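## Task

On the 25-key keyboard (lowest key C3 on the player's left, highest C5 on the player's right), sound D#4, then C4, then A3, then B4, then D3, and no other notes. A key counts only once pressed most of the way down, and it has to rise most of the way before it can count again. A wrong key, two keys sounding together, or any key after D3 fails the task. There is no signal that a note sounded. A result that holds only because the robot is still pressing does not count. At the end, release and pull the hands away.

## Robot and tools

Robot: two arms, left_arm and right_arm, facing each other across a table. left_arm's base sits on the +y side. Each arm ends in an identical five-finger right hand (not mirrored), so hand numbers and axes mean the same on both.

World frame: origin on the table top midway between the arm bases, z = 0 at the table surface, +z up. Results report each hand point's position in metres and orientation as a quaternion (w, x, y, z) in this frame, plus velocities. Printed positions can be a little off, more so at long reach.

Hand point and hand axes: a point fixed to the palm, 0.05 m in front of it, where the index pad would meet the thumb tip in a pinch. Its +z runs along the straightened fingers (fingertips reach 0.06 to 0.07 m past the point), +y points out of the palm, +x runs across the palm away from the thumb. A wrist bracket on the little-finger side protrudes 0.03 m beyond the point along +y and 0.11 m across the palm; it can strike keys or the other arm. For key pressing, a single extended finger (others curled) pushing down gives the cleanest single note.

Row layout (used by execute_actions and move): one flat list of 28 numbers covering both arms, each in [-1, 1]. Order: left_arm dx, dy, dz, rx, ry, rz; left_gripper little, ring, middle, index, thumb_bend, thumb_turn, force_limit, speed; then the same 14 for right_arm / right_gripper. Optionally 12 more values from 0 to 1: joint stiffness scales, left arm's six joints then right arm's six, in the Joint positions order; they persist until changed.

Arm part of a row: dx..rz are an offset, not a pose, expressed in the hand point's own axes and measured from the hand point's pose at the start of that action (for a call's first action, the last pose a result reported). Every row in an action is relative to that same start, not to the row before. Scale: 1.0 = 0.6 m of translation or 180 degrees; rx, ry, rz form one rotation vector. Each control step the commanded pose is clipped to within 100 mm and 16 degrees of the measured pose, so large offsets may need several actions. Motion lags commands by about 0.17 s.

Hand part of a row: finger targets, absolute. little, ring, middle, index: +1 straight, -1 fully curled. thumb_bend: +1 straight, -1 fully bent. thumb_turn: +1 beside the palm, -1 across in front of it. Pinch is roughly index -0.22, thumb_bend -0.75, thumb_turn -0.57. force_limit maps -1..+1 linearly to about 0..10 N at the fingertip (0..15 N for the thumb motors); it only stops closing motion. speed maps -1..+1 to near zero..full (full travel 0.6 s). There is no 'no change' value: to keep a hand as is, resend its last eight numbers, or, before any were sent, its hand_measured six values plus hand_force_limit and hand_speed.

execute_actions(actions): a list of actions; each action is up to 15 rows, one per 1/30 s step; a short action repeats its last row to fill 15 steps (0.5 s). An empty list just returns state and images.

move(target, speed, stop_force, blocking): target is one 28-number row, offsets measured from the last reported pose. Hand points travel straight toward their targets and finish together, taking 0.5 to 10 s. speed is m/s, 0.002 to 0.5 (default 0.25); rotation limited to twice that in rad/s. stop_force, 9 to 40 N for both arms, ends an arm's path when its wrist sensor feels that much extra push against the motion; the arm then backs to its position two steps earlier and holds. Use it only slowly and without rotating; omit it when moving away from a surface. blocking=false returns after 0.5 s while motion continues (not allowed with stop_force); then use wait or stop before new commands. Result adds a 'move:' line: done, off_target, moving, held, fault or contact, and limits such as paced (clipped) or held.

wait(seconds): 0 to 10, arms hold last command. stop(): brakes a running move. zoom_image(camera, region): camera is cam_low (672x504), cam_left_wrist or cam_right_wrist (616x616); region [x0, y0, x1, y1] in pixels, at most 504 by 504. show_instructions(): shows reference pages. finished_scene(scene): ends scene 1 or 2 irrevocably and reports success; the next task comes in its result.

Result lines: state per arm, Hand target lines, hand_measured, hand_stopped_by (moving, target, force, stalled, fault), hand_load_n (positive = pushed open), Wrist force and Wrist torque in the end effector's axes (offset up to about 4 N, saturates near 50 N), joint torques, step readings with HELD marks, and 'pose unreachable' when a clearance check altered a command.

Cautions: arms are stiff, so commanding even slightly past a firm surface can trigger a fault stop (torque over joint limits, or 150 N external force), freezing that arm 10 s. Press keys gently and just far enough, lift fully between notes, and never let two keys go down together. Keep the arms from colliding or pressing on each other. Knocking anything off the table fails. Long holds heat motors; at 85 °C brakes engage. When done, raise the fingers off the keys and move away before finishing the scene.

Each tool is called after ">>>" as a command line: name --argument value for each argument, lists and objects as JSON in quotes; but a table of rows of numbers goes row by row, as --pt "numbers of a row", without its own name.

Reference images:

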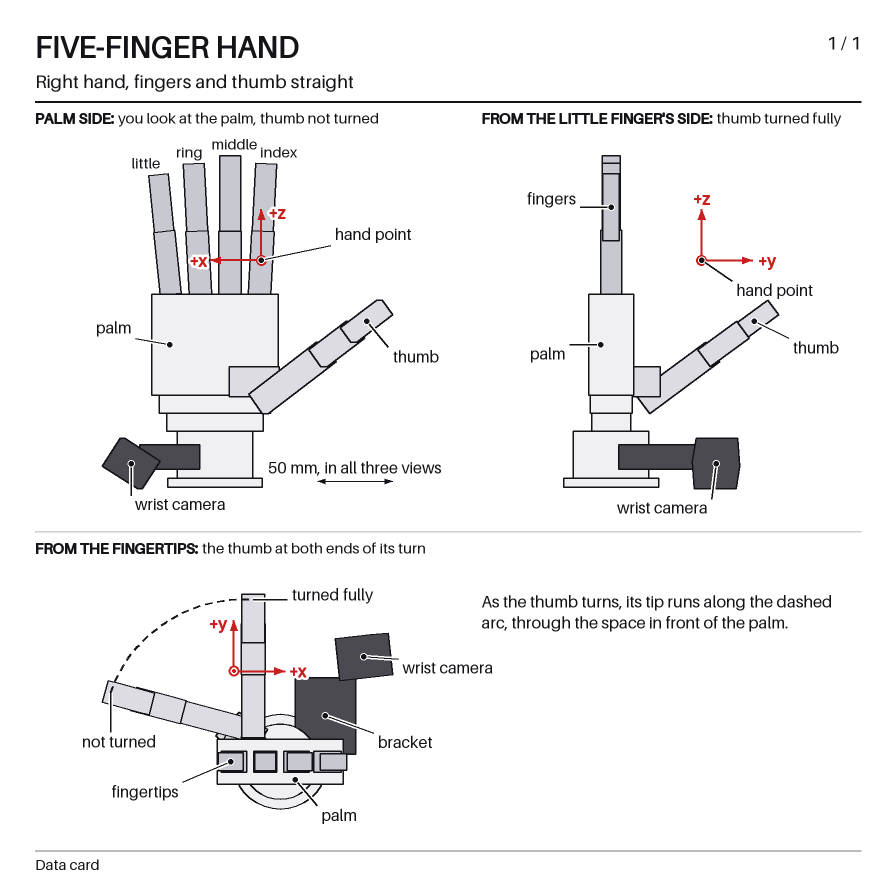

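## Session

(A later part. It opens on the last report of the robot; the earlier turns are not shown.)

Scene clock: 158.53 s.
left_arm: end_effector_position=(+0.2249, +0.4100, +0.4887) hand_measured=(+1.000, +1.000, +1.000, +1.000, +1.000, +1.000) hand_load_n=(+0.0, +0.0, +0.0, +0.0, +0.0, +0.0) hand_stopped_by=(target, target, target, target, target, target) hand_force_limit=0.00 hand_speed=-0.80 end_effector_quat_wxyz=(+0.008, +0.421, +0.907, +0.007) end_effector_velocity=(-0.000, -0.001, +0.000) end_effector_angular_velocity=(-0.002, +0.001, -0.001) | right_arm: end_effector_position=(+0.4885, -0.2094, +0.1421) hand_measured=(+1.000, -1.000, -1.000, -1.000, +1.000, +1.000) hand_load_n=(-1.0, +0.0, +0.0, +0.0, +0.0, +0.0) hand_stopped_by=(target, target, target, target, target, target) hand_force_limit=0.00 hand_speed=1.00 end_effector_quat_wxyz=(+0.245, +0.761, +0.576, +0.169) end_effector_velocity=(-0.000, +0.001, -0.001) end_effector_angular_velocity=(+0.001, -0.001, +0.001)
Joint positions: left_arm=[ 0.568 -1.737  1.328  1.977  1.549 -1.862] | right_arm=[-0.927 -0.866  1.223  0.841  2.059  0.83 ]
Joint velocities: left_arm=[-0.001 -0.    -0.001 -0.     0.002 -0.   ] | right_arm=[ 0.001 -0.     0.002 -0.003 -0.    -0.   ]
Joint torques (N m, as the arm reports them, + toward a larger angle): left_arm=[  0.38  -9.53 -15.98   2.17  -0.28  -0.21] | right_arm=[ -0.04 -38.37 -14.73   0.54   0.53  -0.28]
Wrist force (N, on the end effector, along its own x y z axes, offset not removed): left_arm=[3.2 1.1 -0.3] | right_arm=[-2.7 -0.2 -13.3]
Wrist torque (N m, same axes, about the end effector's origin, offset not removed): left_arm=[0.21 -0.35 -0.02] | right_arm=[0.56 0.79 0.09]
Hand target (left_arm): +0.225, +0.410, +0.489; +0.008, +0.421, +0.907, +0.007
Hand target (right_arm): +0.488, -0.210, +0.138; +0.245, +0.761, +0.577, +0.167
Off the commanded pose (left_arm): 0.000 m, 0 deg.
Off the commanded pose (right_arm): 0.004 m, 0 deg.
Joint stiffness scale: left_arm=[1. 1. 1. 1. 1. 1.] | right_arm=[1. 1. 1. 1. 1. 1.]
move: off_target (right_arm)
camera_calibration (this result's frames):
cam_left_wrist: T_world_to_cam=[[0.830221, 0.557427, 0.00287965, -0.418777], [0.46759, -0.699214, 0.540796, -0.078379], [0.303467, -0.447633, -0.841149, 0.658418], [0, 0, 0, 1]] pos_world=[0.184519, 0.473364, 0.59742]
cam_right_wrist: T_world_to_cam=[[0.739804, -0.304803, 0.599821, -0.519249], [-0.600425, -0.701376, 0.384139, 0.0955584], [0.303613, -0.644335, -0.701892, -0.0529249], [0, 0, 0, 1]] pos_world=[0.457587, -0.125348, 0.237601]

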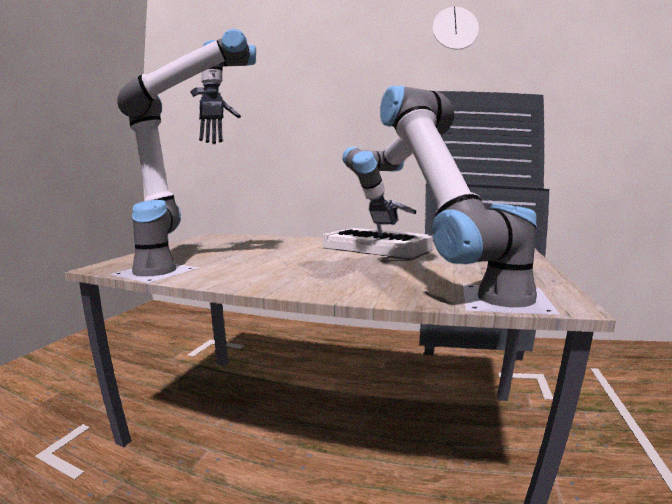

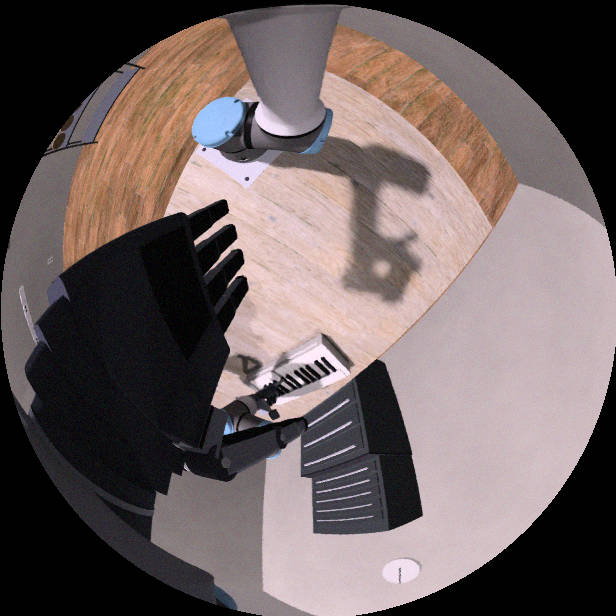

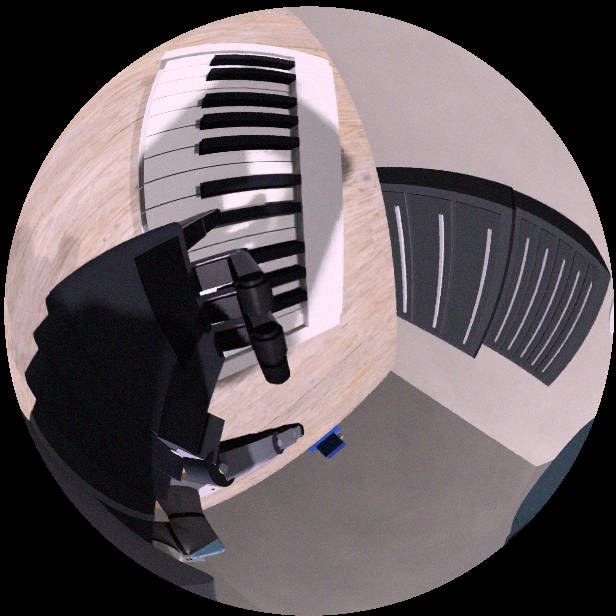

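>>> move --target '[0,0,0,0,0,0,1,1,1,1,1,1,0,-0.8,0.0033,-0.048,-0.063,0,0,0,1,-1,-1,-1,1,1,0,1]' --speed 0.1

>>> move --target '[0,0,0,0,0,0,1,1,1,1,1,1,0,-0.8,0.06,0.004,0,0,0,0,1,-1,-1,-1,1,1,0,1]' --speed 0.1

>>> zoom_image --camera "cam_right_wrist" --region '[140, 60, 360, 280]'

Scene clock: 171.60 s.
left_arm: end_effector_position=(+0.2249, +0.4100, +0.4887) hand_measured=(+1.000, +1.000, +1.000, +1.000, +1.000, +1.000) hand_load_n=(+0.0, +0.0, +0.0, +0.0, +0.0, +0.0) hand_stopped_by=(target, target, target, target, target, target) hand_force_limit=0.00 hand_speed=-0.80 end_effector_quat_wxyz=(+0.008, +0.421, +0.907, +0.007) end_effector_velocity=(+0.000, +0.000, +0.000) end_effector_angular_velocity=(+0.002, -0.000, +0.000) | right_arm: end_effector_position=(+0.4476, -0.1949, +0.1559) hand_measured=(+1.000, -1.000, -1.000, -1.000, +1.000, +1.000) hand_load_n=(+0.0, +0.0, +0.0, +0.0, +0.0, +0.0) hand_stopped_by=(target, target, target, target, target, target) hand_force_limit=0.00 hand_speed=1.00 end_effector_quat_wxyz=(+0.245, +0.761, +0.576, +0.169) end_effector_velocity=(-0.002, -0.001, -0.000) end_effector_angular_velocity=(-0.000, +0.003, -0.008)
Joint positions: left_arm=[ 0.568 -1.737  1.328  1.977  1.549 -1.862] | right_arm=[-0.859 -0.904  1.259  0.877  2.082  0.905]
Joint velocities: left_arm=[ 0.    -0.     0.     0.001 -0.001 -0.   ] | right_arm=[ 0.001 -0.     0.002  0.006  0.001  0.011]
Joint torques (N m, as the arm reports them, + toward a larger angle): left_arm=[  0.57  -8.69 -16.38   2.27  -0.24  -0.09] | right_arm=[  2.13 -42.37 -14.98   2.06   1.31   0.13]
Wrist force (N, on the end effector, along its own x y z axes, offset not removed): left_arm=[-1.1 0.9 -0.4] | right_arm=[0.9 -0.9 -0.7]
Wrist torque (N m, same axes, about the end effector's origin, offset not removed): left_arm=[0.25 0.33 -0.37] | right_arm=[0.11 -0.12 0.08]
Hand target (left_arm): +0.225, +0.410, +0.489; +0.008, +0.421, +0.907, +0.007
Hand target (right_arm): +0.446, -0.195, +0.157; +0.245, +0.761, +0.576, +0.169
Off the commanded pose (left_arm): 0.000 m, 0 deg.
Off the commanded pose (right_arm): 0.002 m, 0 deg.
Joint stiffness scale: left_arm=[1. 1. 1. 1. 1. 1.] | right_arm=[1. 1. 1. 1. 1. 1.]
move: done
camera_calibration (this result's frames):
cam_left_wrist: T_world_to_cam=[[0.830221, 0.557427, 0.00287957, -0.418777], [0.46759, -0.699214, 0.540796, -0.0783791], [0.303467, -0.447634, -0.841149, 0.658418], [0, 0, 0, 1]] pos_world=[0.184519, 0.473364, 0.59742]
cam_right_wrist: T_world_to_cam=[[0.739533, -0.305957, 0.599567, -0.492925], [-0.601051, -0.70115, 0.38357, 0.0763099], [0.303031, -0.644034, -0.70242, -0.0210359], [0, 0, 0, 1]] pos_world=[0.416776, -0.110857, 0.251496]

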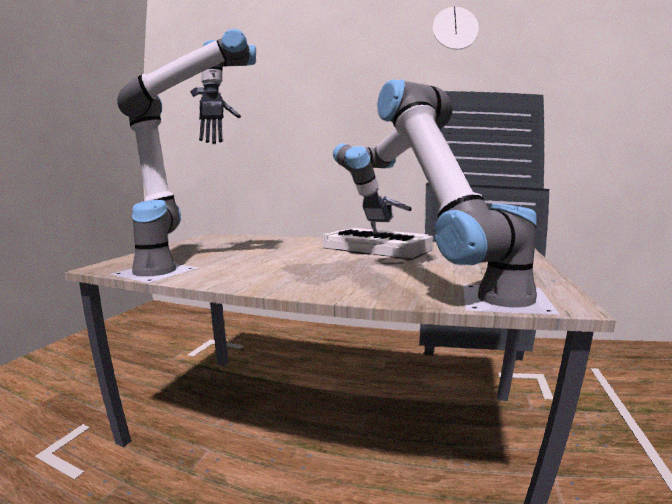

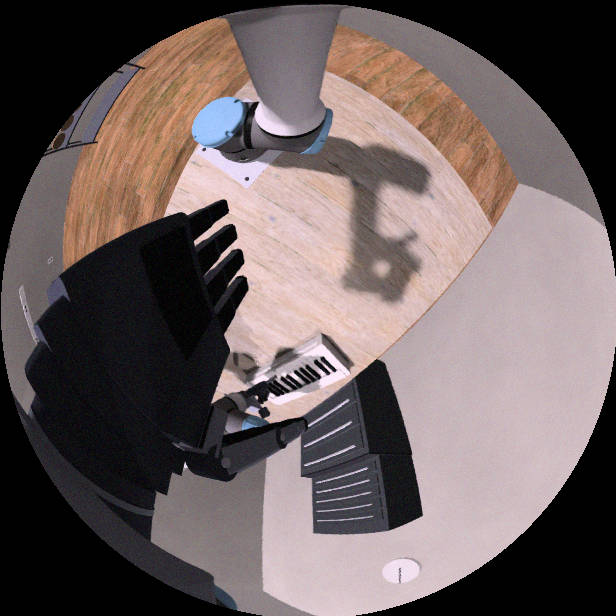

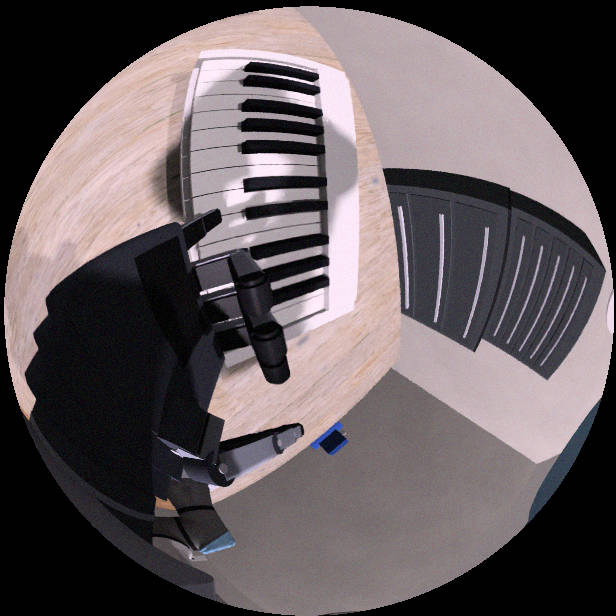

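Scene clock: 172.53 s.
left_arm: end_effector_position=(+0.2249, +0.4100, +0.4887) hand_measured=(+1.000, +1.000, +1.000, +1.000, +1.000, +1.000) hand_load_n=(+0.0, +0.0, +0.0, +0.0, +0.0, +0.0) hand_stopped_by=(target, target, target, target, target, target) hand_force_limit=0.00 hand_speed=-0.80 end_effector_quat_wxyz=(+0.008, +0.421, +0.907, +0.007) end_effector_velocity=(+0.000, +0.000, -0.000) end_effector_angular_velocity=(+0.000, +0.000, +0.000) | right_arm: end_effector_position=(+0.4601, -0.1624, +0.1567) hand_measured=(+1.000, -1.000, -1.000, -1.000, +1.000, +1.000) hand_load_n=(+0.0, +0.0, +0.0, +0.0, +0.0, +0.0) hand_stopped_by=(target, target, target, target, target, target) hand_force_limit=0.00 hand_speed=1.00 end_effector_quat_wxyz=(+0.245, +0.762, +0.575, +0.170) end_effector_velocity=(+0.001, +0.001, +0.002) end_effector_angular_velocity=(-0.003, +0.004, -0.007)
Joint positions: left_arm=[ 0.568 -1.737  1.328  1.977  1.549 -1.862] | right_arm=[-0.831 -0.819  1.113  0.953  2.091  0.937]
Joint velocities: left_arm=[ 0.     0.     0.001 -0.     0.     0.   ] | right_arm=[ 0.001  0.01  -0.022  0.022  0.001  0.009]
Joint torques (N m, as the arm reports them, + toward a larger angle): left_arm=[  0.85  -9.34 -15.92   2.11  -0.15  -0.21] | right_arm=[  0.99 -42.23 -20.73   2.43   1.25   0.18]
Wrist force (N, on the end effector, along its own x y z axes, offset not removed): left_arm=[1.4 2.5 -1.9] | right_arm=[1.5 -1.7 0.3]
Wrist torque (N m, same axes, about the end effector's origin, offset not removed): left_arm=[0.43 -0.10 -0.11] | right_arm=[-0.17 -0.10 0.13]
Hand target (left_arm): +0.225, +0.410, +0.489; +0.008, +0.421, +0.907, +0.007
Hand target (right_arm): +0.460, -0.161, +0.156; +0.245, +0.761, +0.576, +0.169
Off the commanded pose (left_arm): 0.000 m, 0 deg.
Off the commanded pose (right_arm): 0.002 m, 0 deg.
Joint stiffness scale: left_arm=[1. 1. 1. 1. 1. 1.] | right_arm=[1. 1. 1. 1. 1. 1.]
move: done
camera_calibration (this result's frames):
cam_left_wrist: T_world_to_cam=[[0.830221, 0.557426, 0.00287946, -0.418777], [0.46759, -0.699214, 0.540796, -0.0783791], [0.303467, -0.447634, -0.841149, 0.658418], [0, 0, 0, 1]] pos_world=[0.184519, 0.473364, 0.59742]
cam_right_wrist: T_world_to_cam=[[0.738717, -0.307564, 0.599752, -0.492593], [-0.602003, -0.701262, 0.381869, 0.106933], [0.303134, -0.643145, -0.703188, -0.00310766], [0, 0, 0, 1]] pos_world=[0.429203, -0.0785147, 0.252414]

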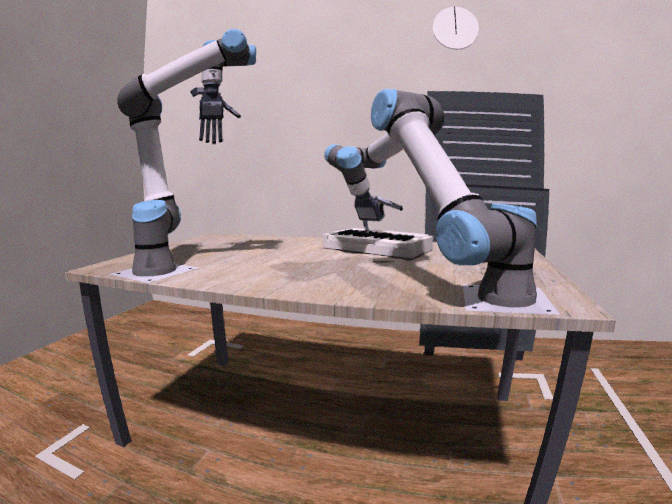

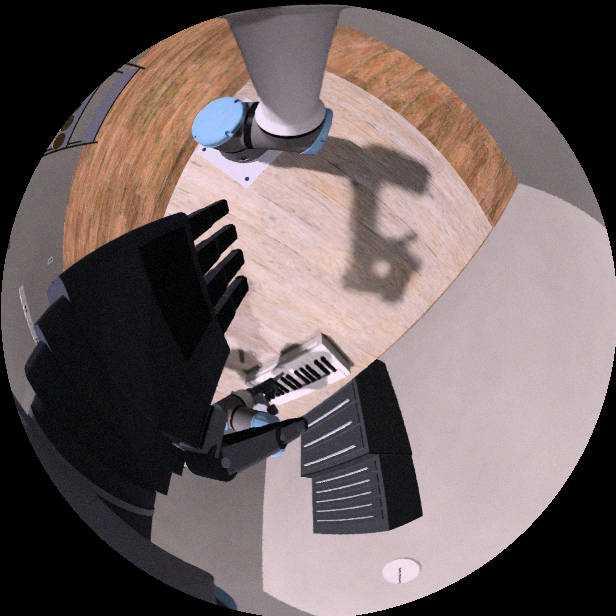

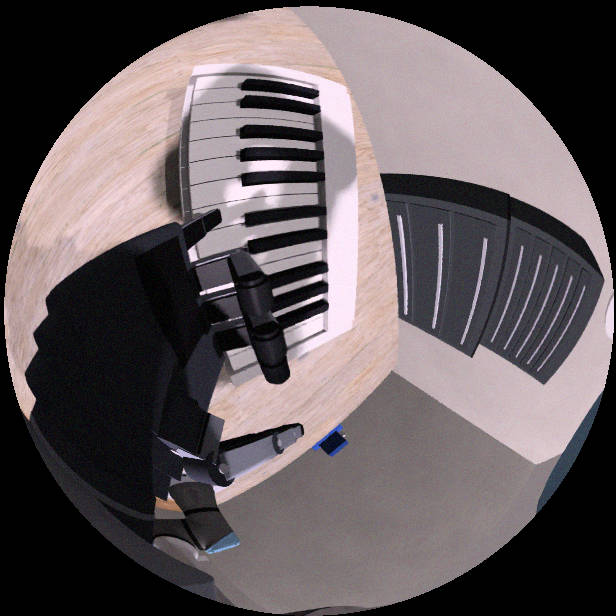

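Region (140, 60, 360, 280) of cam_right_wrist's 616x616 image, scaled by 2.291, with more detail than that image has.

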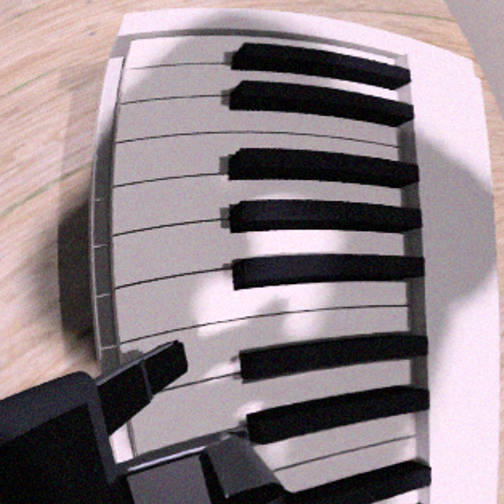

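>>> move --target '[0,0,0,0,0,0,1,1,1,1,1,1,0,-0.8,0.002,-0.017,0.049,0,0,0,1,-1,-1,-1,1,1,0,1]' --speed 0.02 --stop_force 9

>>> zoom_image --camera "cam_right_wrist" --region '[140, 60, 360, 280]'

Scene clock: 185.20 s.
left_arm: end_effector_position=(+0.2249, +0.4100, +0.4887) hand_measured=(+1.000, +1.000, +1.000, +1.000, +1.000, +1.000) hand_load_n=(+0.0, +0.0, +0.0, +0.0, +0.0, +0.0) hand_stopped_by=(target, target, target, target, target, target) hand_force_limit=0.00 hand_speed=-0.80 end_effector_quat_wxyz=(+0.008, +0.421, +0.907, +0.007) end_effector_velocity=(+0.000, +0.000, +0.000) end_effector_angular_velocity=(+0.001, -0.001, -0.000) | right_arm: end_effector_position=(+0.4675, -0.1627, +0.1297) hand_measured=(+1.000, -1.000, -1.000, -1.000, +1.000, +1.000) hand_load_n=(+0.0, +0.0, +0.0, +0.0, +0.0, +0.0) hand_stopped_by=(target, target, target, target, target, target) hand_force_limit=0.00 hand_speed=1.00 end_effector_quat_wxyz=(+0.245, +0.761, +0.575, +0.172) end_effector_velocity=(+0.001, +0.000, -0.000) end_effector_angular_velocity=(+0.002, -0.004, +0.000)
Joint positions: left_arm=[ 0.568 -1.737  1.328  1.977  1.549 -1.862] | right_arm=[-0.84  -0.79   1.133  0.894  2.088  0.924]
Joint velocities: left_arm=[-0.     0.    -0.     0.001 -0.001 -0.   ] | right_arm=[-0.001  0.     0.001 -0.006  0.    -0.002]
Joint torques (N m, as the arm reports them, + toward a larger angle): left_arm=[  0.59  -8.94 -15.94   2.28  -0.2   -0.25] | right_arm=[ -2.75 -41.27 -16.34   1.26   0.45  -0.27]
Wrist force (N, on the end effector, along its own x y z axes, offset not removed): left_arm=[-2.1 -2.2 -0.7] | right_arm=[1.3 -1.3 -1.4]
Wrist torque (N m, same axes, about the end effector's origin, offset not removed): left_arm=[-0.37 0.57 -0.54] | right_arm=[-0.14 -0.17 0.14]
Hand target (left_arm): +0.225, +0.410, +0.489; +0.008, +0.421, +0.907, +0.007
Hand target (right_arm): +0.468, -0.164, +0.127; +0.245, +0.762, +0.575, +0.170
Off the commanded pose (left_arm): 0.000 m, 0 deg.
Off the commanded pose (right_arm): 0.003 m, 0 deg.
Joint stiffness scale: left_arm=[1. 1. 1. 1. 1. 1.] | right_arm=[1. 1. 1. 1. 1. 1.]
move: done
camera_calibration (this result's frames):
cam_left_wrist: T_world_to_cam=[[0.830221, 0.557426, 0.00287961, -0.418777], [0.46759, -0.699214, 0.540796, -0.0783791], [0.303467, -0.447634, -0.841149, 0.658418], [0, 0, 0, 1]] pos_world=[0.184519, 0.473364, 0.59742]
cam_right_wrist: T_world_to_cam=[[0.737343, -0.307474, 0.601486, -0.4815], [-0.601898, -0.703257, 0.37835, 0.121622], [0.306666, -0.641007, -0.703609, -0.0258056], [0, 0, 0, 1]] pos_world=[0.436149, -0.0790585, 0.225443]

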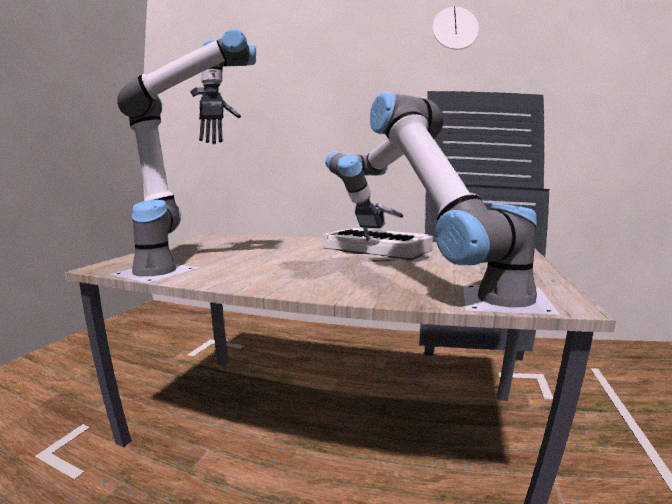

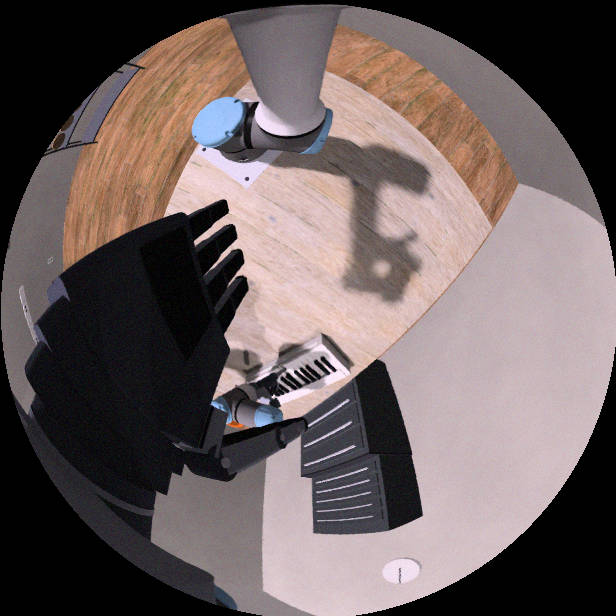

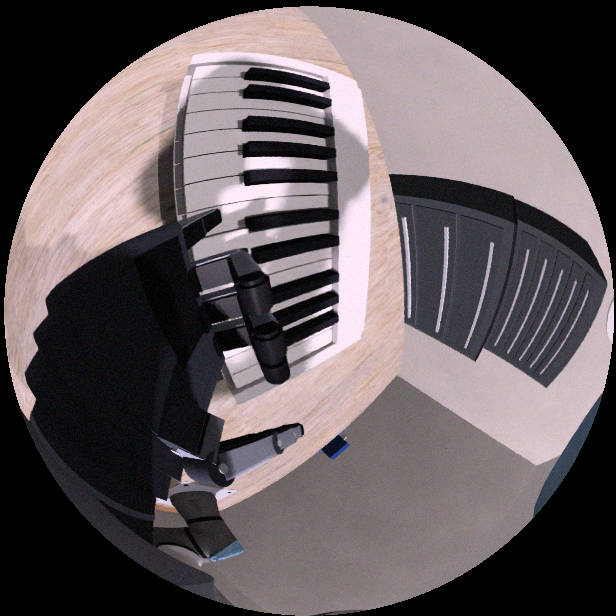

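Region (140, 60, 360, 280) of cam_right_wrist's 616x616 image, scaled by 2.291, with more detail than that image has.

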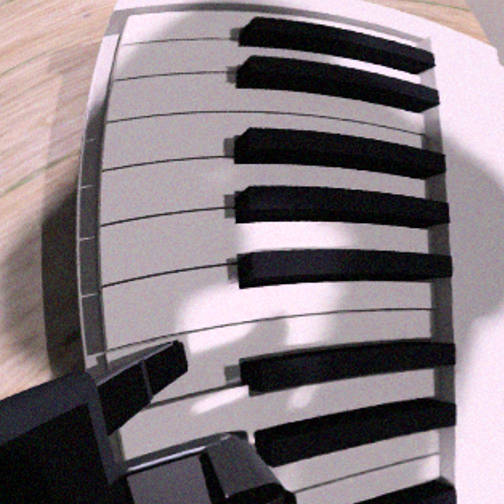

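>>> move --target '[0,0,0,0,0,0,1,1,1,1,1,1,0,-0.8,-0.005,-0.014,0.0207,0,0,0,1,-1,-1,-1,1,1,0,1]' --speed 0.012 --stop_force 9

>>> zoom_image --camera "cam_right_wrist" --region '[140, 60, 360, 280]'

>>> zoom_image --camera "cam_low" --region '[330, 200, 430, 260]'

Scene clock: 205.83 s.
left_arm: end_effector_position=(+0.2249, +0.4100, +0.4887) hand_measured=(+1.000, +1.000, +1.000, +1.000, +1.000, +1.000) hand_load_n=(+0.0, +0.0, +0.0, +0.0, +0.0, +0.0) hand_stopped_by=(target, target, target, target, target, target) hand_force_limit=0.00 hand_speed=-0.80 end_effector_quat_wxyz=(+0.008, +0.421, +0.907, +0.007) end_effector_velocity=(-0.000, -0.000, +0.000) end_effector_angular_velocity=(-0.001, +0.001, -0.001) | right_arm: end_effector_position=(+0.4674, -0.1628, +0.1273) hand_measured=(+1.000, -1.000, -1.000, -1.000, +1.000, +1.000) hand_load_n=(-1.5, +0.0, +0.0, +0.0, +0.0, +0.0) hand_stopped_by=(target, target, target, target, target, target) hand_force_limit=0.00 hand_speed=1.00 end_effector_quat_wxyz=(+0.245, +0.761, +0.575, +0.175) end_effector_velocity=(-0.001, -0.001, +0.001) end_effector_angular_velocity=(-0.003, +0.004, -0.000)
Joint positions: left_arm=[ 0.568 -1.737  1.328  1.977  1.549 -1.862] | right_arm=[-0.84  -0.793  1.143  0.879  2.088  0.923]
Joint velocities: left_arm=[-0.001 -0.    -0.001  0.001  0.001  0.   ] | right_arm=[-0.    -0.    -0.001  0.006 -0.001  0.   ]
Joint torques (N m, as the arm reports them, + toward a larger angle): left_arm=[  0.21  -9.3  -16.46   2.22  -0.23  -0.17] | right_arm=[ -0.47 -41.35 -19.03   1.72   0.79   0.09]
Wrist force (N, on the end effector, along its own x y z axes, offset not removed): left_arm=[-1.0 -1.2 -4.8] | right_arm=[2.9 0.4 -6.4]
Wrist torque (N m, same axes, about the end effector's origin, offset not removed): left_arm=[-0.07 0.54 -0.28] | right_arm=[0.34 -0.14 0.41]
Hand target (left_arm): +0.225, +0.410, +0.489; +0.008, +0.421, +0.907, +0.007
Hand target (right_arm): +0.468, -0.163, +0.127; +0.245, +0.761, +0.575, +0.175
Off the commanded pose (left_arm): 0.000 m, 0 deg.
Off the commanded pose (right_arm): 0.013 m, 0 deg.
Joint stiffness scale: left_arm=[1. 1. 1. 1. 1. 1.] | right_arm=[1. 1. 1. 1. 1. 1.]
move: contact (right_arm)
camera_calibration (this result's frames):
cam_left_wrist: T_world_to_cam=[[0.830221, 0.557427, 0.00287949, -0.418777], [0.46759, -0.699214, 0.540796, -0.0783792], [0.303467, -0.447634, -0.841149, 0.658418], [0, 0, 0, 1]] pos_world=[0.184519, 0.473364, 0.59742]
cam_right_wrist: T_world_to_cam=[[0.734269, -0.309648, 0.604125, -0.479318], [-0.603411, -0.705437, 0.371825, 0.123499], [0.311037, -0.637555, -0.704826, -0.0288839], [0, 0, 0, 1]] pos_world=[0.435453, -0.0797145, 0.22329]

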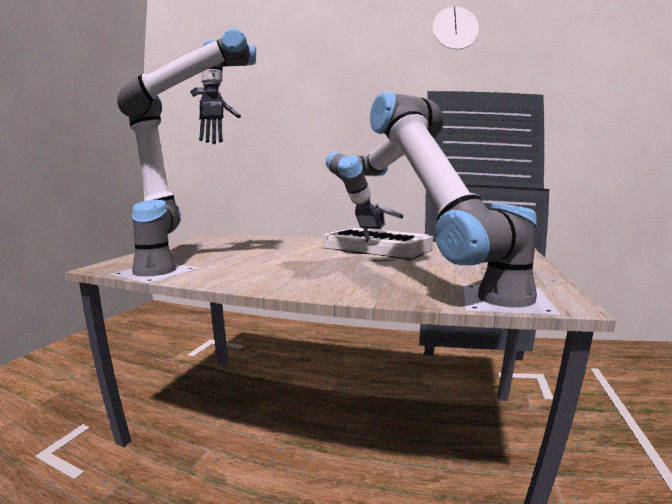

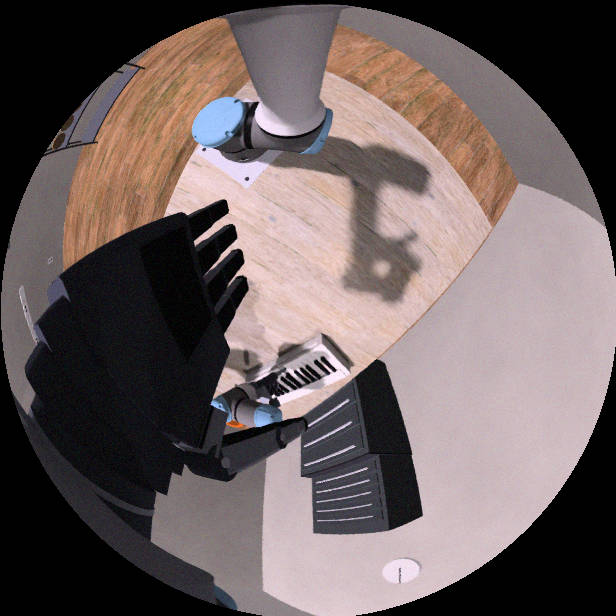

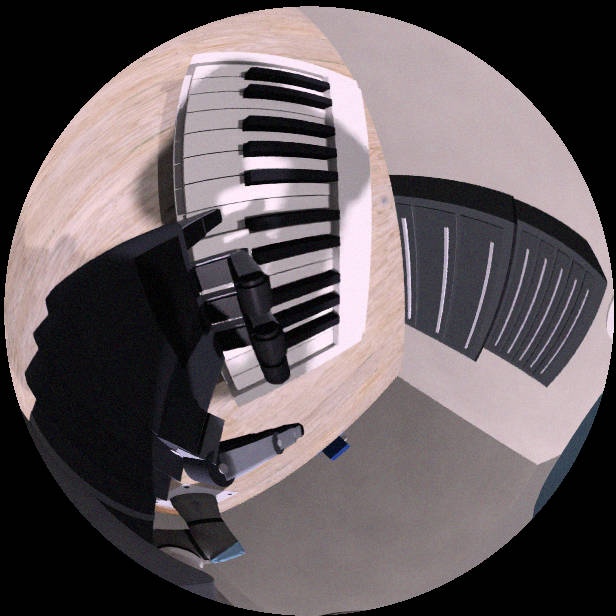

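Region (140, 60, 360, 280) of cam_right_wrist's 616x616 image, scaled by 2.291, with more detail than that image has.

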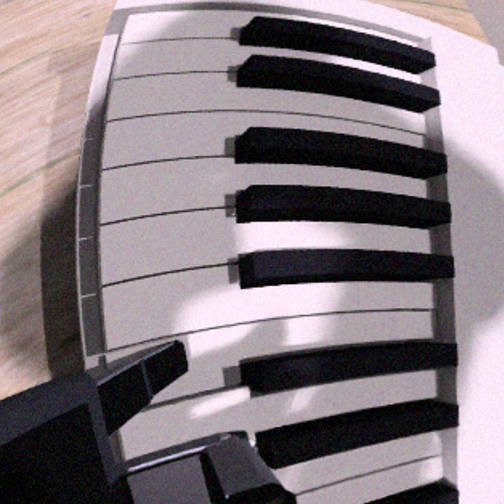

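Region (330, 200, 430, 260) of cam_low's 672x504 image, scaled by 5.040, with more detail than that image has; it fills the top 302 rows of this view, and the rest is white.

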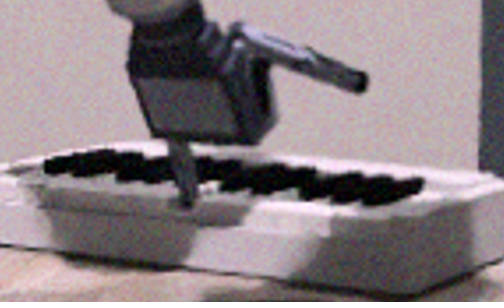

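>>> move --target '[0,0,0,0,0,0,1,1,1,1,1,1,0,-0.8,-0.001,0.0205,-0.0304,0,0,0,1,-1,-1,-1,1,1,0,1]' --speed 0.1

>>> move --target '[0,0,0,0,0,0,1,1,1,1,1,1,0,-0.8,0.075,0.005,0,0,0,0,1,-1,-1,-1,1,1,0,1]' --speed 0.1

>>> zoom_image --camera "cam_right_wrist" --region '[140, 60, 360, 280]'

Scene clock: 214.93 s.
left_arm: end_effector_position=(+0.2249, +0.4100, +0.4887) hand_measured=(+1.000, +1.000, +1.000, +1.000, +1.000, +1.000) hand_load_n=(+0.0, +0.0, +0.0, +0.0, +0.0, +0.0) hand_stopped_by=(target, target, target, target, target, target) hand_force_limit=0.00 hand_speed=-0.80 end_effector_quat_wxyz=(+0.008, +0.421, +0.907, +0.007) end_effector_velocity=(-0.000, -0.000, +0.000) end_effector_angular_velocity=(-0.000, -0.000, -0.001) | right_arm: end_effector_position=(+0.4668, -0.1634, +0.1471) hand_measured=(+1.000, -1.000, -1.000, -1.000, +1.000, +1.000) hand_load_n=(+0.0, +0.0, +0.0, +0.0, +0.0, +0.0) hand_stopped_by=(target, target, target, target, target, target) hand_force_limit=0.00 hand_speed=1.00 end_effector_quat_wxyz=(+0.245, +0.761, +0.575, +0.174) end_effector_velocity=(-0.001, -0.001, +0.001) end_effector_angular_velocity=(-0.005, +0.006, -0.001)
Joint positions: left_arm=[ 0.568 -1.737  1.328  1.977  1.549 -1.862] | right_arm=[-0.84  -0.81   1.122  0.92   2.088  0.923]
Joint velocities: left_arm=[-0.001 -0.    -0.001  0.    -0.     0.   ] | right_arm=[-0.001 -0.    -0.003  0.011 -0.     0.   ]
Joint torques (N m, as the arm reports them, + toward a larger angle): left_arm=[ -0.15  -9.17 -16.73   2.18  -0.15  -0.28] | right_arm=[ -0.96 -45.29 -20.33   2.16   0.79   0.23]
Wrist force (N, on the end effector, along its own x y z axes, offset not removed): left_arm=[1.7 0.2 -0.8] | right_arm=[0.8 -2.9 -1.1]
Wrist torque (N m, same axes, about the end effector's origin, offset not removed): left_arm=[0.28 -0.30 -0.30] | right_arm=[-0.20 0.13 0.00]
Hand target (left_arm): +0.225, +0.410, +0.489; +0.008, +0.421, +0.907, +0.007
Hand target (right_arm): +0.467, -0.163, +0.149; +0.245, +0.761, +0.575, +0.175
Off the commanded pose (left_arm): 0.000 m, 0 deg.
Off the commanded pose (right_arm): 0.002 m, 0 deg.
Joint stiffness scale: left_arm=[1. 1. 1. 1. 1. 1.] | right_arm=[1. 1. 1. 1. 1. 1.]
move: done
camera_calibration (this result's frames):
cam_left_wrist: T_world_to_cam=[[0.830221, 0.557427, 0.00287958, -0.418777], [0.46759, -0.699214, 0.540796, -0.078379], [0.303467, -0.447634, -0.841149, 0.658418], [0, 0, 0, 1]] pos_world=[0.184519, 0.473364, 0.59742]
cam_right_wrist: T_world_to_cam=[[0.735388, -0.308633, 0.603283, -0.491211], [-0.60272, -0.704809, 0.374129, 0.114821], [0.309731, -0.638741, -0.704327, -0.014775], [0, 0, 0, 1]] pos_world=[0.435012, -0.0801143, 0.242975]

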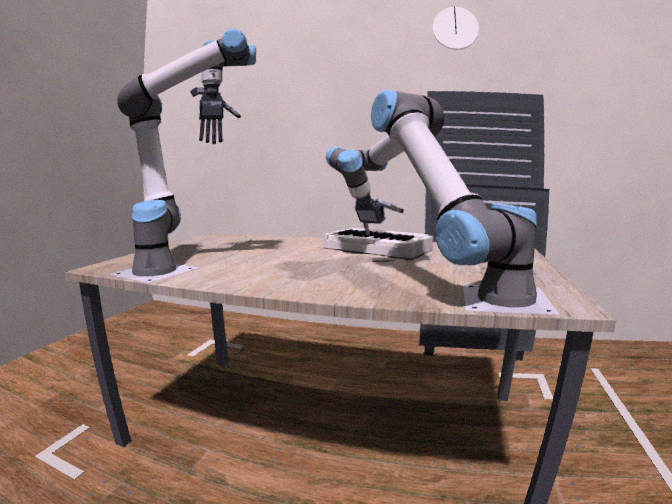

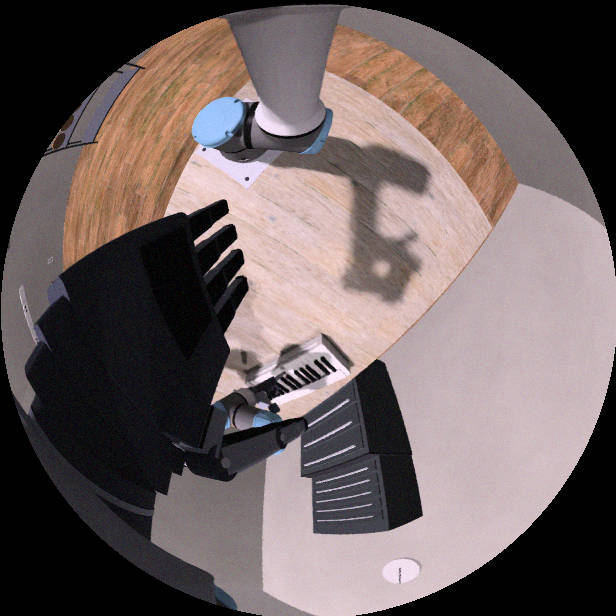

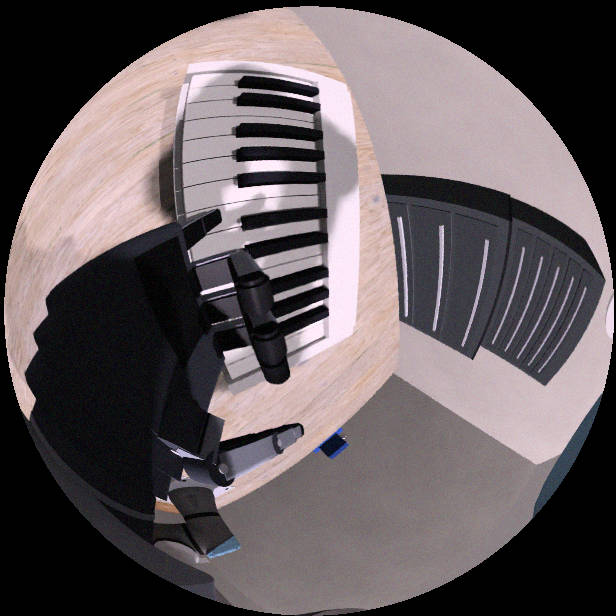

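Scene clock: 215.90 s.
left_arm: end_effector_position=(+0.2249, +0.4100, +0.4887) hand_measured=(+1.000, +1.000, +1.000, +1.000, +1.000, +1.000) hand_load_n=(+0.0, +0.0, +0.0, +0.0, +0.0, +0.0) hand_stopped_by=(target, target, target, target, target, target) hand_force_limit=0.00 hand_speed=-0.80 end_effector_quat_wxyz=(+0.008, +0.421, +0.907, +0.007) end_effector_velocity=(+0.000, -0.000, +0.000) end_effector_angular_velocity=(+0.000, -0.001, -0.001) | right_arm: end_effector_position=(+0.4823, -0.1224, +0.1484) hand_measured=(+1.000, -1.000, -1.000, -1.000, +1.000, +1.000) hand_load_n=(+0.0, +0.0, +0.0, +0.0, +0.0, +0.0) hand_stopped_by=(target, target, target, target, target, target) hand_force_limit=0.00 hand_speed=1.00 end_effector_quat_wxyz=(+0.244, +0.761, +0.574, +0.175) end_effector_velocity=(+0.001, +0.001, +0.003) end_effector_angular_velocity=(-0.006, +0.006, -0.009)
Joint positions: left_arm=[ 0.568 -1.737  1.328  1.977  1.549 -1.862] | right_arm=[-0.808 -0.693  0.908  1.032  2.099  0.959]
Joint velocities: left_arm=[-0.001  0.    -0.001  0.    -0.001 -0.   ] | right_arm=[ 0.001  0.015 -0.034  0.034  0.003  0.011]
Joint torques (N m, as the arm reports them, + toward a larger angle): left_arm=[ -0.17  -8.84 -16.45   2.21  -0.1   -0.18] | right_arm=[  2.29 -44.12 -20.99   2.17   1.43   0.23]
Wrist force (N, on the end effector, along its own x y z axes, offset not removed): left_arm=[-0.9 0.9 -5.1] | right_arm=[0.4 -1.5 0.4]
Wrist torque (N m, same axes, about the end effector's origin, offset not removed): left_arm=[0.36 0.57 -0.24] | right_arm=[-0.17 -0.02 0.14]
Hand target (left_arm): +0.225, +0.410, +0.489; +0.008, +0.421, +0.907, +0.007
Hand target (right_arm): +0.482, -0.121, +0.148; +0.245, +0.761, +0.575, +0.174
Off the commanded pose (left_arm): 0.000 m, 0 deg.
Off the commanded pose (right_arm): 0.002 m, 0 deg.
Joint stiffness scale: left_arm=[1. 1. 1. 1. 1. 1.] | right_arm=[1. 1. 1. 1. 1. 1.]
move: done
camera_calibration (this result's frames):
cam_left_wrist: T_world_to_cam=[[0.830221, 0.557427, 0.00287935, -0.418777], [0.46759, -0.699214, 0.540796, -0.0783791], [0.303467, -0.447634, -0.841149, 0.658418], [0, 0, 0, 1]] pos_world=[0.184519, 0.473364, 0.59742]
cam_right_wrist: T_world_to_cam=[[0.734373, -0.310272, 0.603679, -0.490552], [-0.603585, -0.705333, 0.37174, 0.153318], [0.310455, -0.637367, -0.705253, 0.00751427], [0, 0, 0, 1]] pos_world=[0.450455, -0.0392745, 0.244441]

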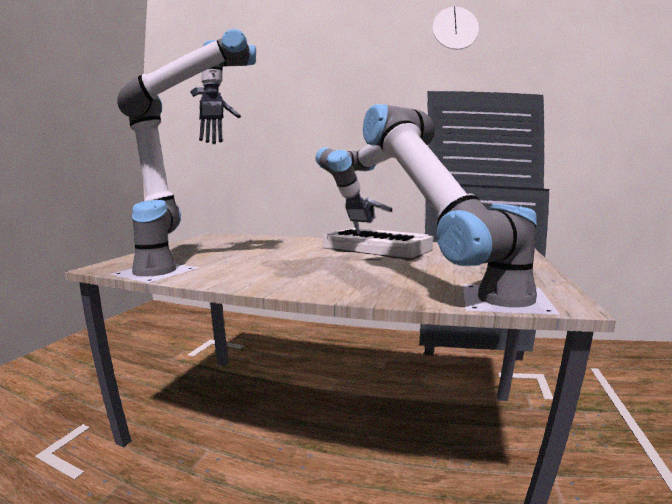

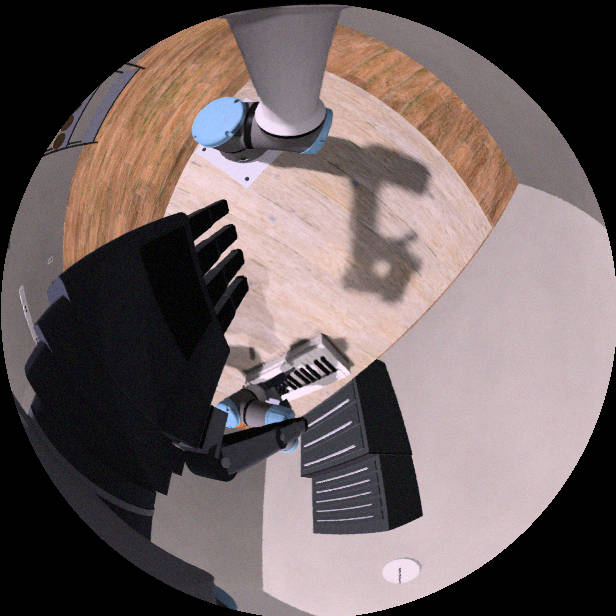

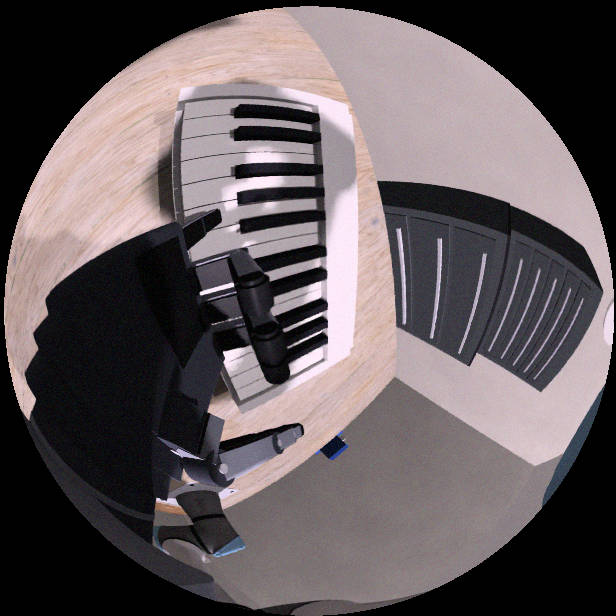

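Region (140, 60, 360, 280) of cam_right_wrist's 616x616 image, scaled by 2.291, with more detail than that image has.

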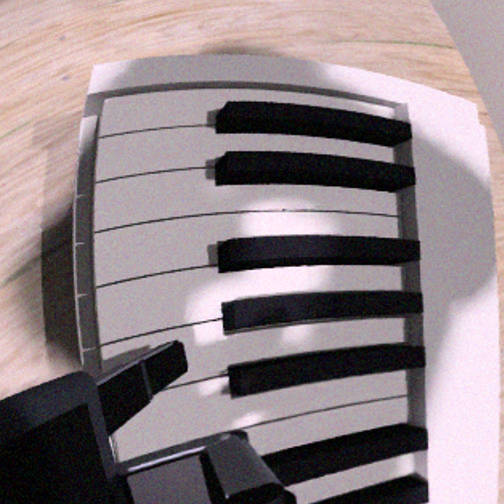

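>>> move --target '[0,0,0,0,0,0,1,1,1,1,1,1,0,-0.8,-0.004,-0.025,0.0375,0,0,0,1,-1,-1,-1,1,1,0,1]' --speed 0.02 --stop_force 9

>>> zoom_image --camera "cam_right_wrist" --region '[140, 60, 360, 280]'

Scene clock: 224.87 s.
left_arm: end_effector_position=(+0.2249, +0.4100, +0.4887) hand_measured=(+1.000, +1.000, +1.000, +1.000, +1.000, +1.000) hand_load_n=(+0.0, +0.0, +0.0, +0.0, +0.0, +0.0) hand_stopped_by=(target, target, target, target, target, target) hand_force_limit=0.00 hand_speed=-0.80 end_effector_quat_wxyz=(+0.008, +0.421, +0.907, +0.007) end_effector_velocity=(+0.000, +0.000, -0.000) end_effector_angular_velocity=(-0.001, +0.000, +0.002) | right_arm: end_effector_position=(+0.4814, -0.1229, +0.1269) hand_measured=(+1.000, -1.000, -1.000, -1.000, +1.000, +1.000) hand_load_n=(-1.0, +0.0, +0.0, +0.0, +0.0, +0.0) hand_stopped_by=(target, target, target, target, target, target) hand_force_limit=0.00 hand_speed=1.00 end_effector_quat_wxyz=(+0.244, +0.761, +0.574, +0.179) end_effector_velocity=(-0.001, +0.000, -0.001) end_effector_angular_velocity=(+0.004, -0.002, +0.002)
Joint positions: left_arm=[ 0.568 -1.737  1.328  1.977  1.549 -1.862] | right_arm=[-0.807 -0.686  0.951  0.974  2.098  0.957]
Joint velocities: left_arm=[ 0.002  0.    -0.    -0.     0.001  0.   ] | right_arm=[ 0.    -0.004  0.009 -0.01  -0.002 -0.002]
Joint torques (N m, as the arm reports them, + toward a larger angle): left_arm=[  0.61  -8.77 -16.21   2.38  -0.1   -0.07] | right_arm=[ -2.8  -43.52 -13.84   0.53   0.32  -0.31]
Wrist force (N, on the end effector, along its own x y z axes, offset not removed): left_arm=[1.1 -1.4 -0.7] | right_arm=[1.2 -0.3 -12.4]
Wrist torque (N m, same axes, about the end effector's origin, offset not removed): left_arm=[-0.16 0.09 -0.38] | right_arm=[0.50 0.33 0.25]
Hand target (left_arm): +0.225, +0.410, +0.489; +0.008, +0.421, +0.907, +0.007
Hand target (right_arm): +0.482, -0.125, +0.121; +0.244, +0.761, +0.574, +0.175
Off the commanded pose (left_arm): 0.000 m, 0 deg.
Off the commanded pose (right_arm): 0.006 m, 0 deg.
Joint stiffness scale: left_arm=[1. 1. 1. 1. 1. 1.] | right_arm=[1. 1. 1. 1. 1. 1.]
move: off_target (right_arm)
camera_calibration (this result's frames):
cam_left_wrist: T_world_to_cam=[[0.830221, 0.557427, 0.00287959, -0.418777], [0.46759, -0.699214, 0.540796, -0.078379], [0.303467, -0.447634, -0.841149, 0.658418], [0, 0, 0, 1]] pos_world=[0.184519, 0.473364, 0.59742]
cam_right_wrist: T_world_to_cam=[[0.732127, -0.311031, 0.606011, -0.476414], [-0.603732, -0.708278, 0.365855, 0.160857], [0.315432, -0.633721, -0.706329, -0.0095014], [0, 0, 0, 1]] pos_world=[0.448907, -0.0402692, 0.223151]

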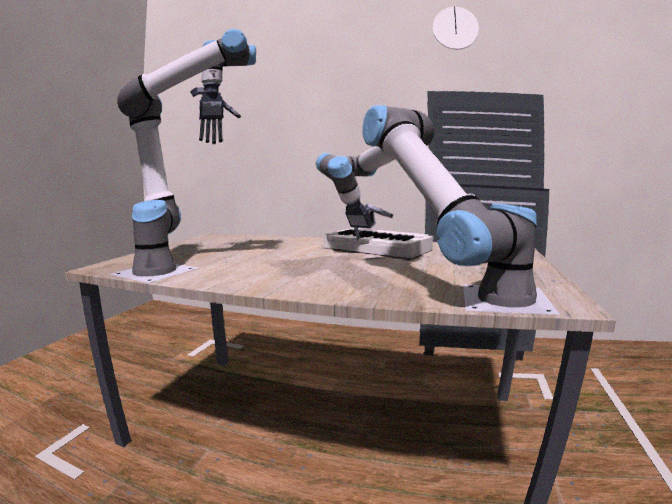

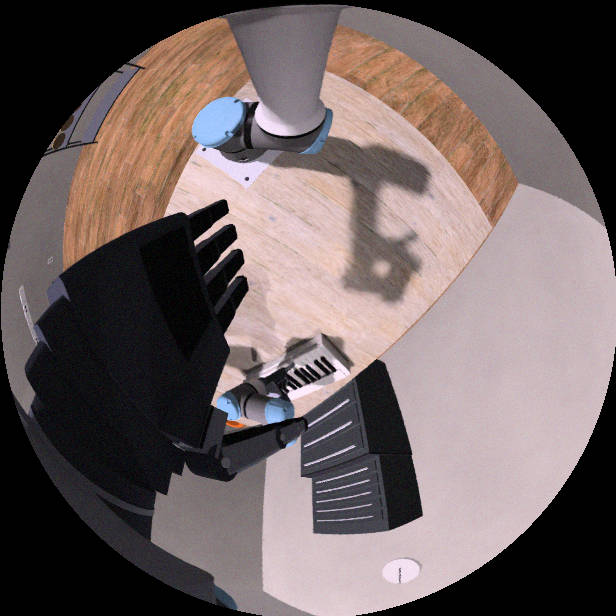

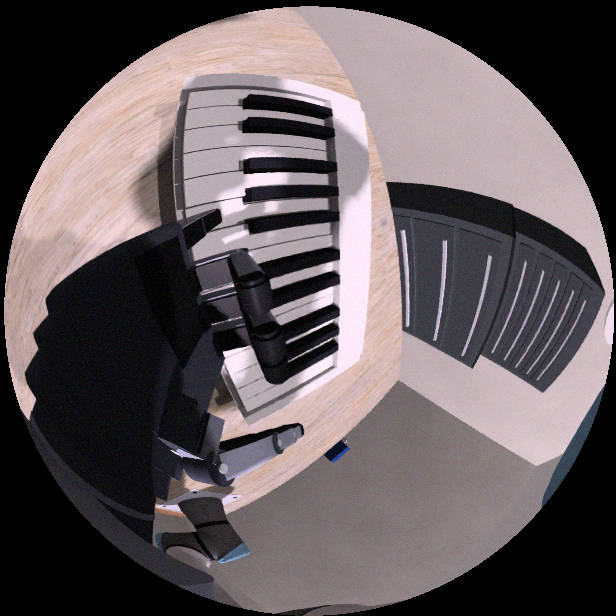

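Region (140, 60, 360, 280) of cam_right_wrist's 616x616 image, scaled by 2.291, with more detail than that image has.

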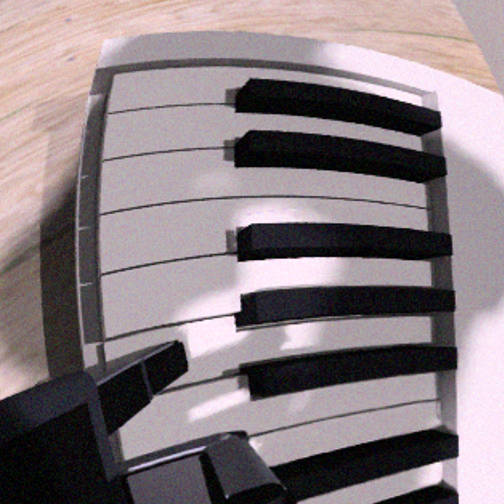

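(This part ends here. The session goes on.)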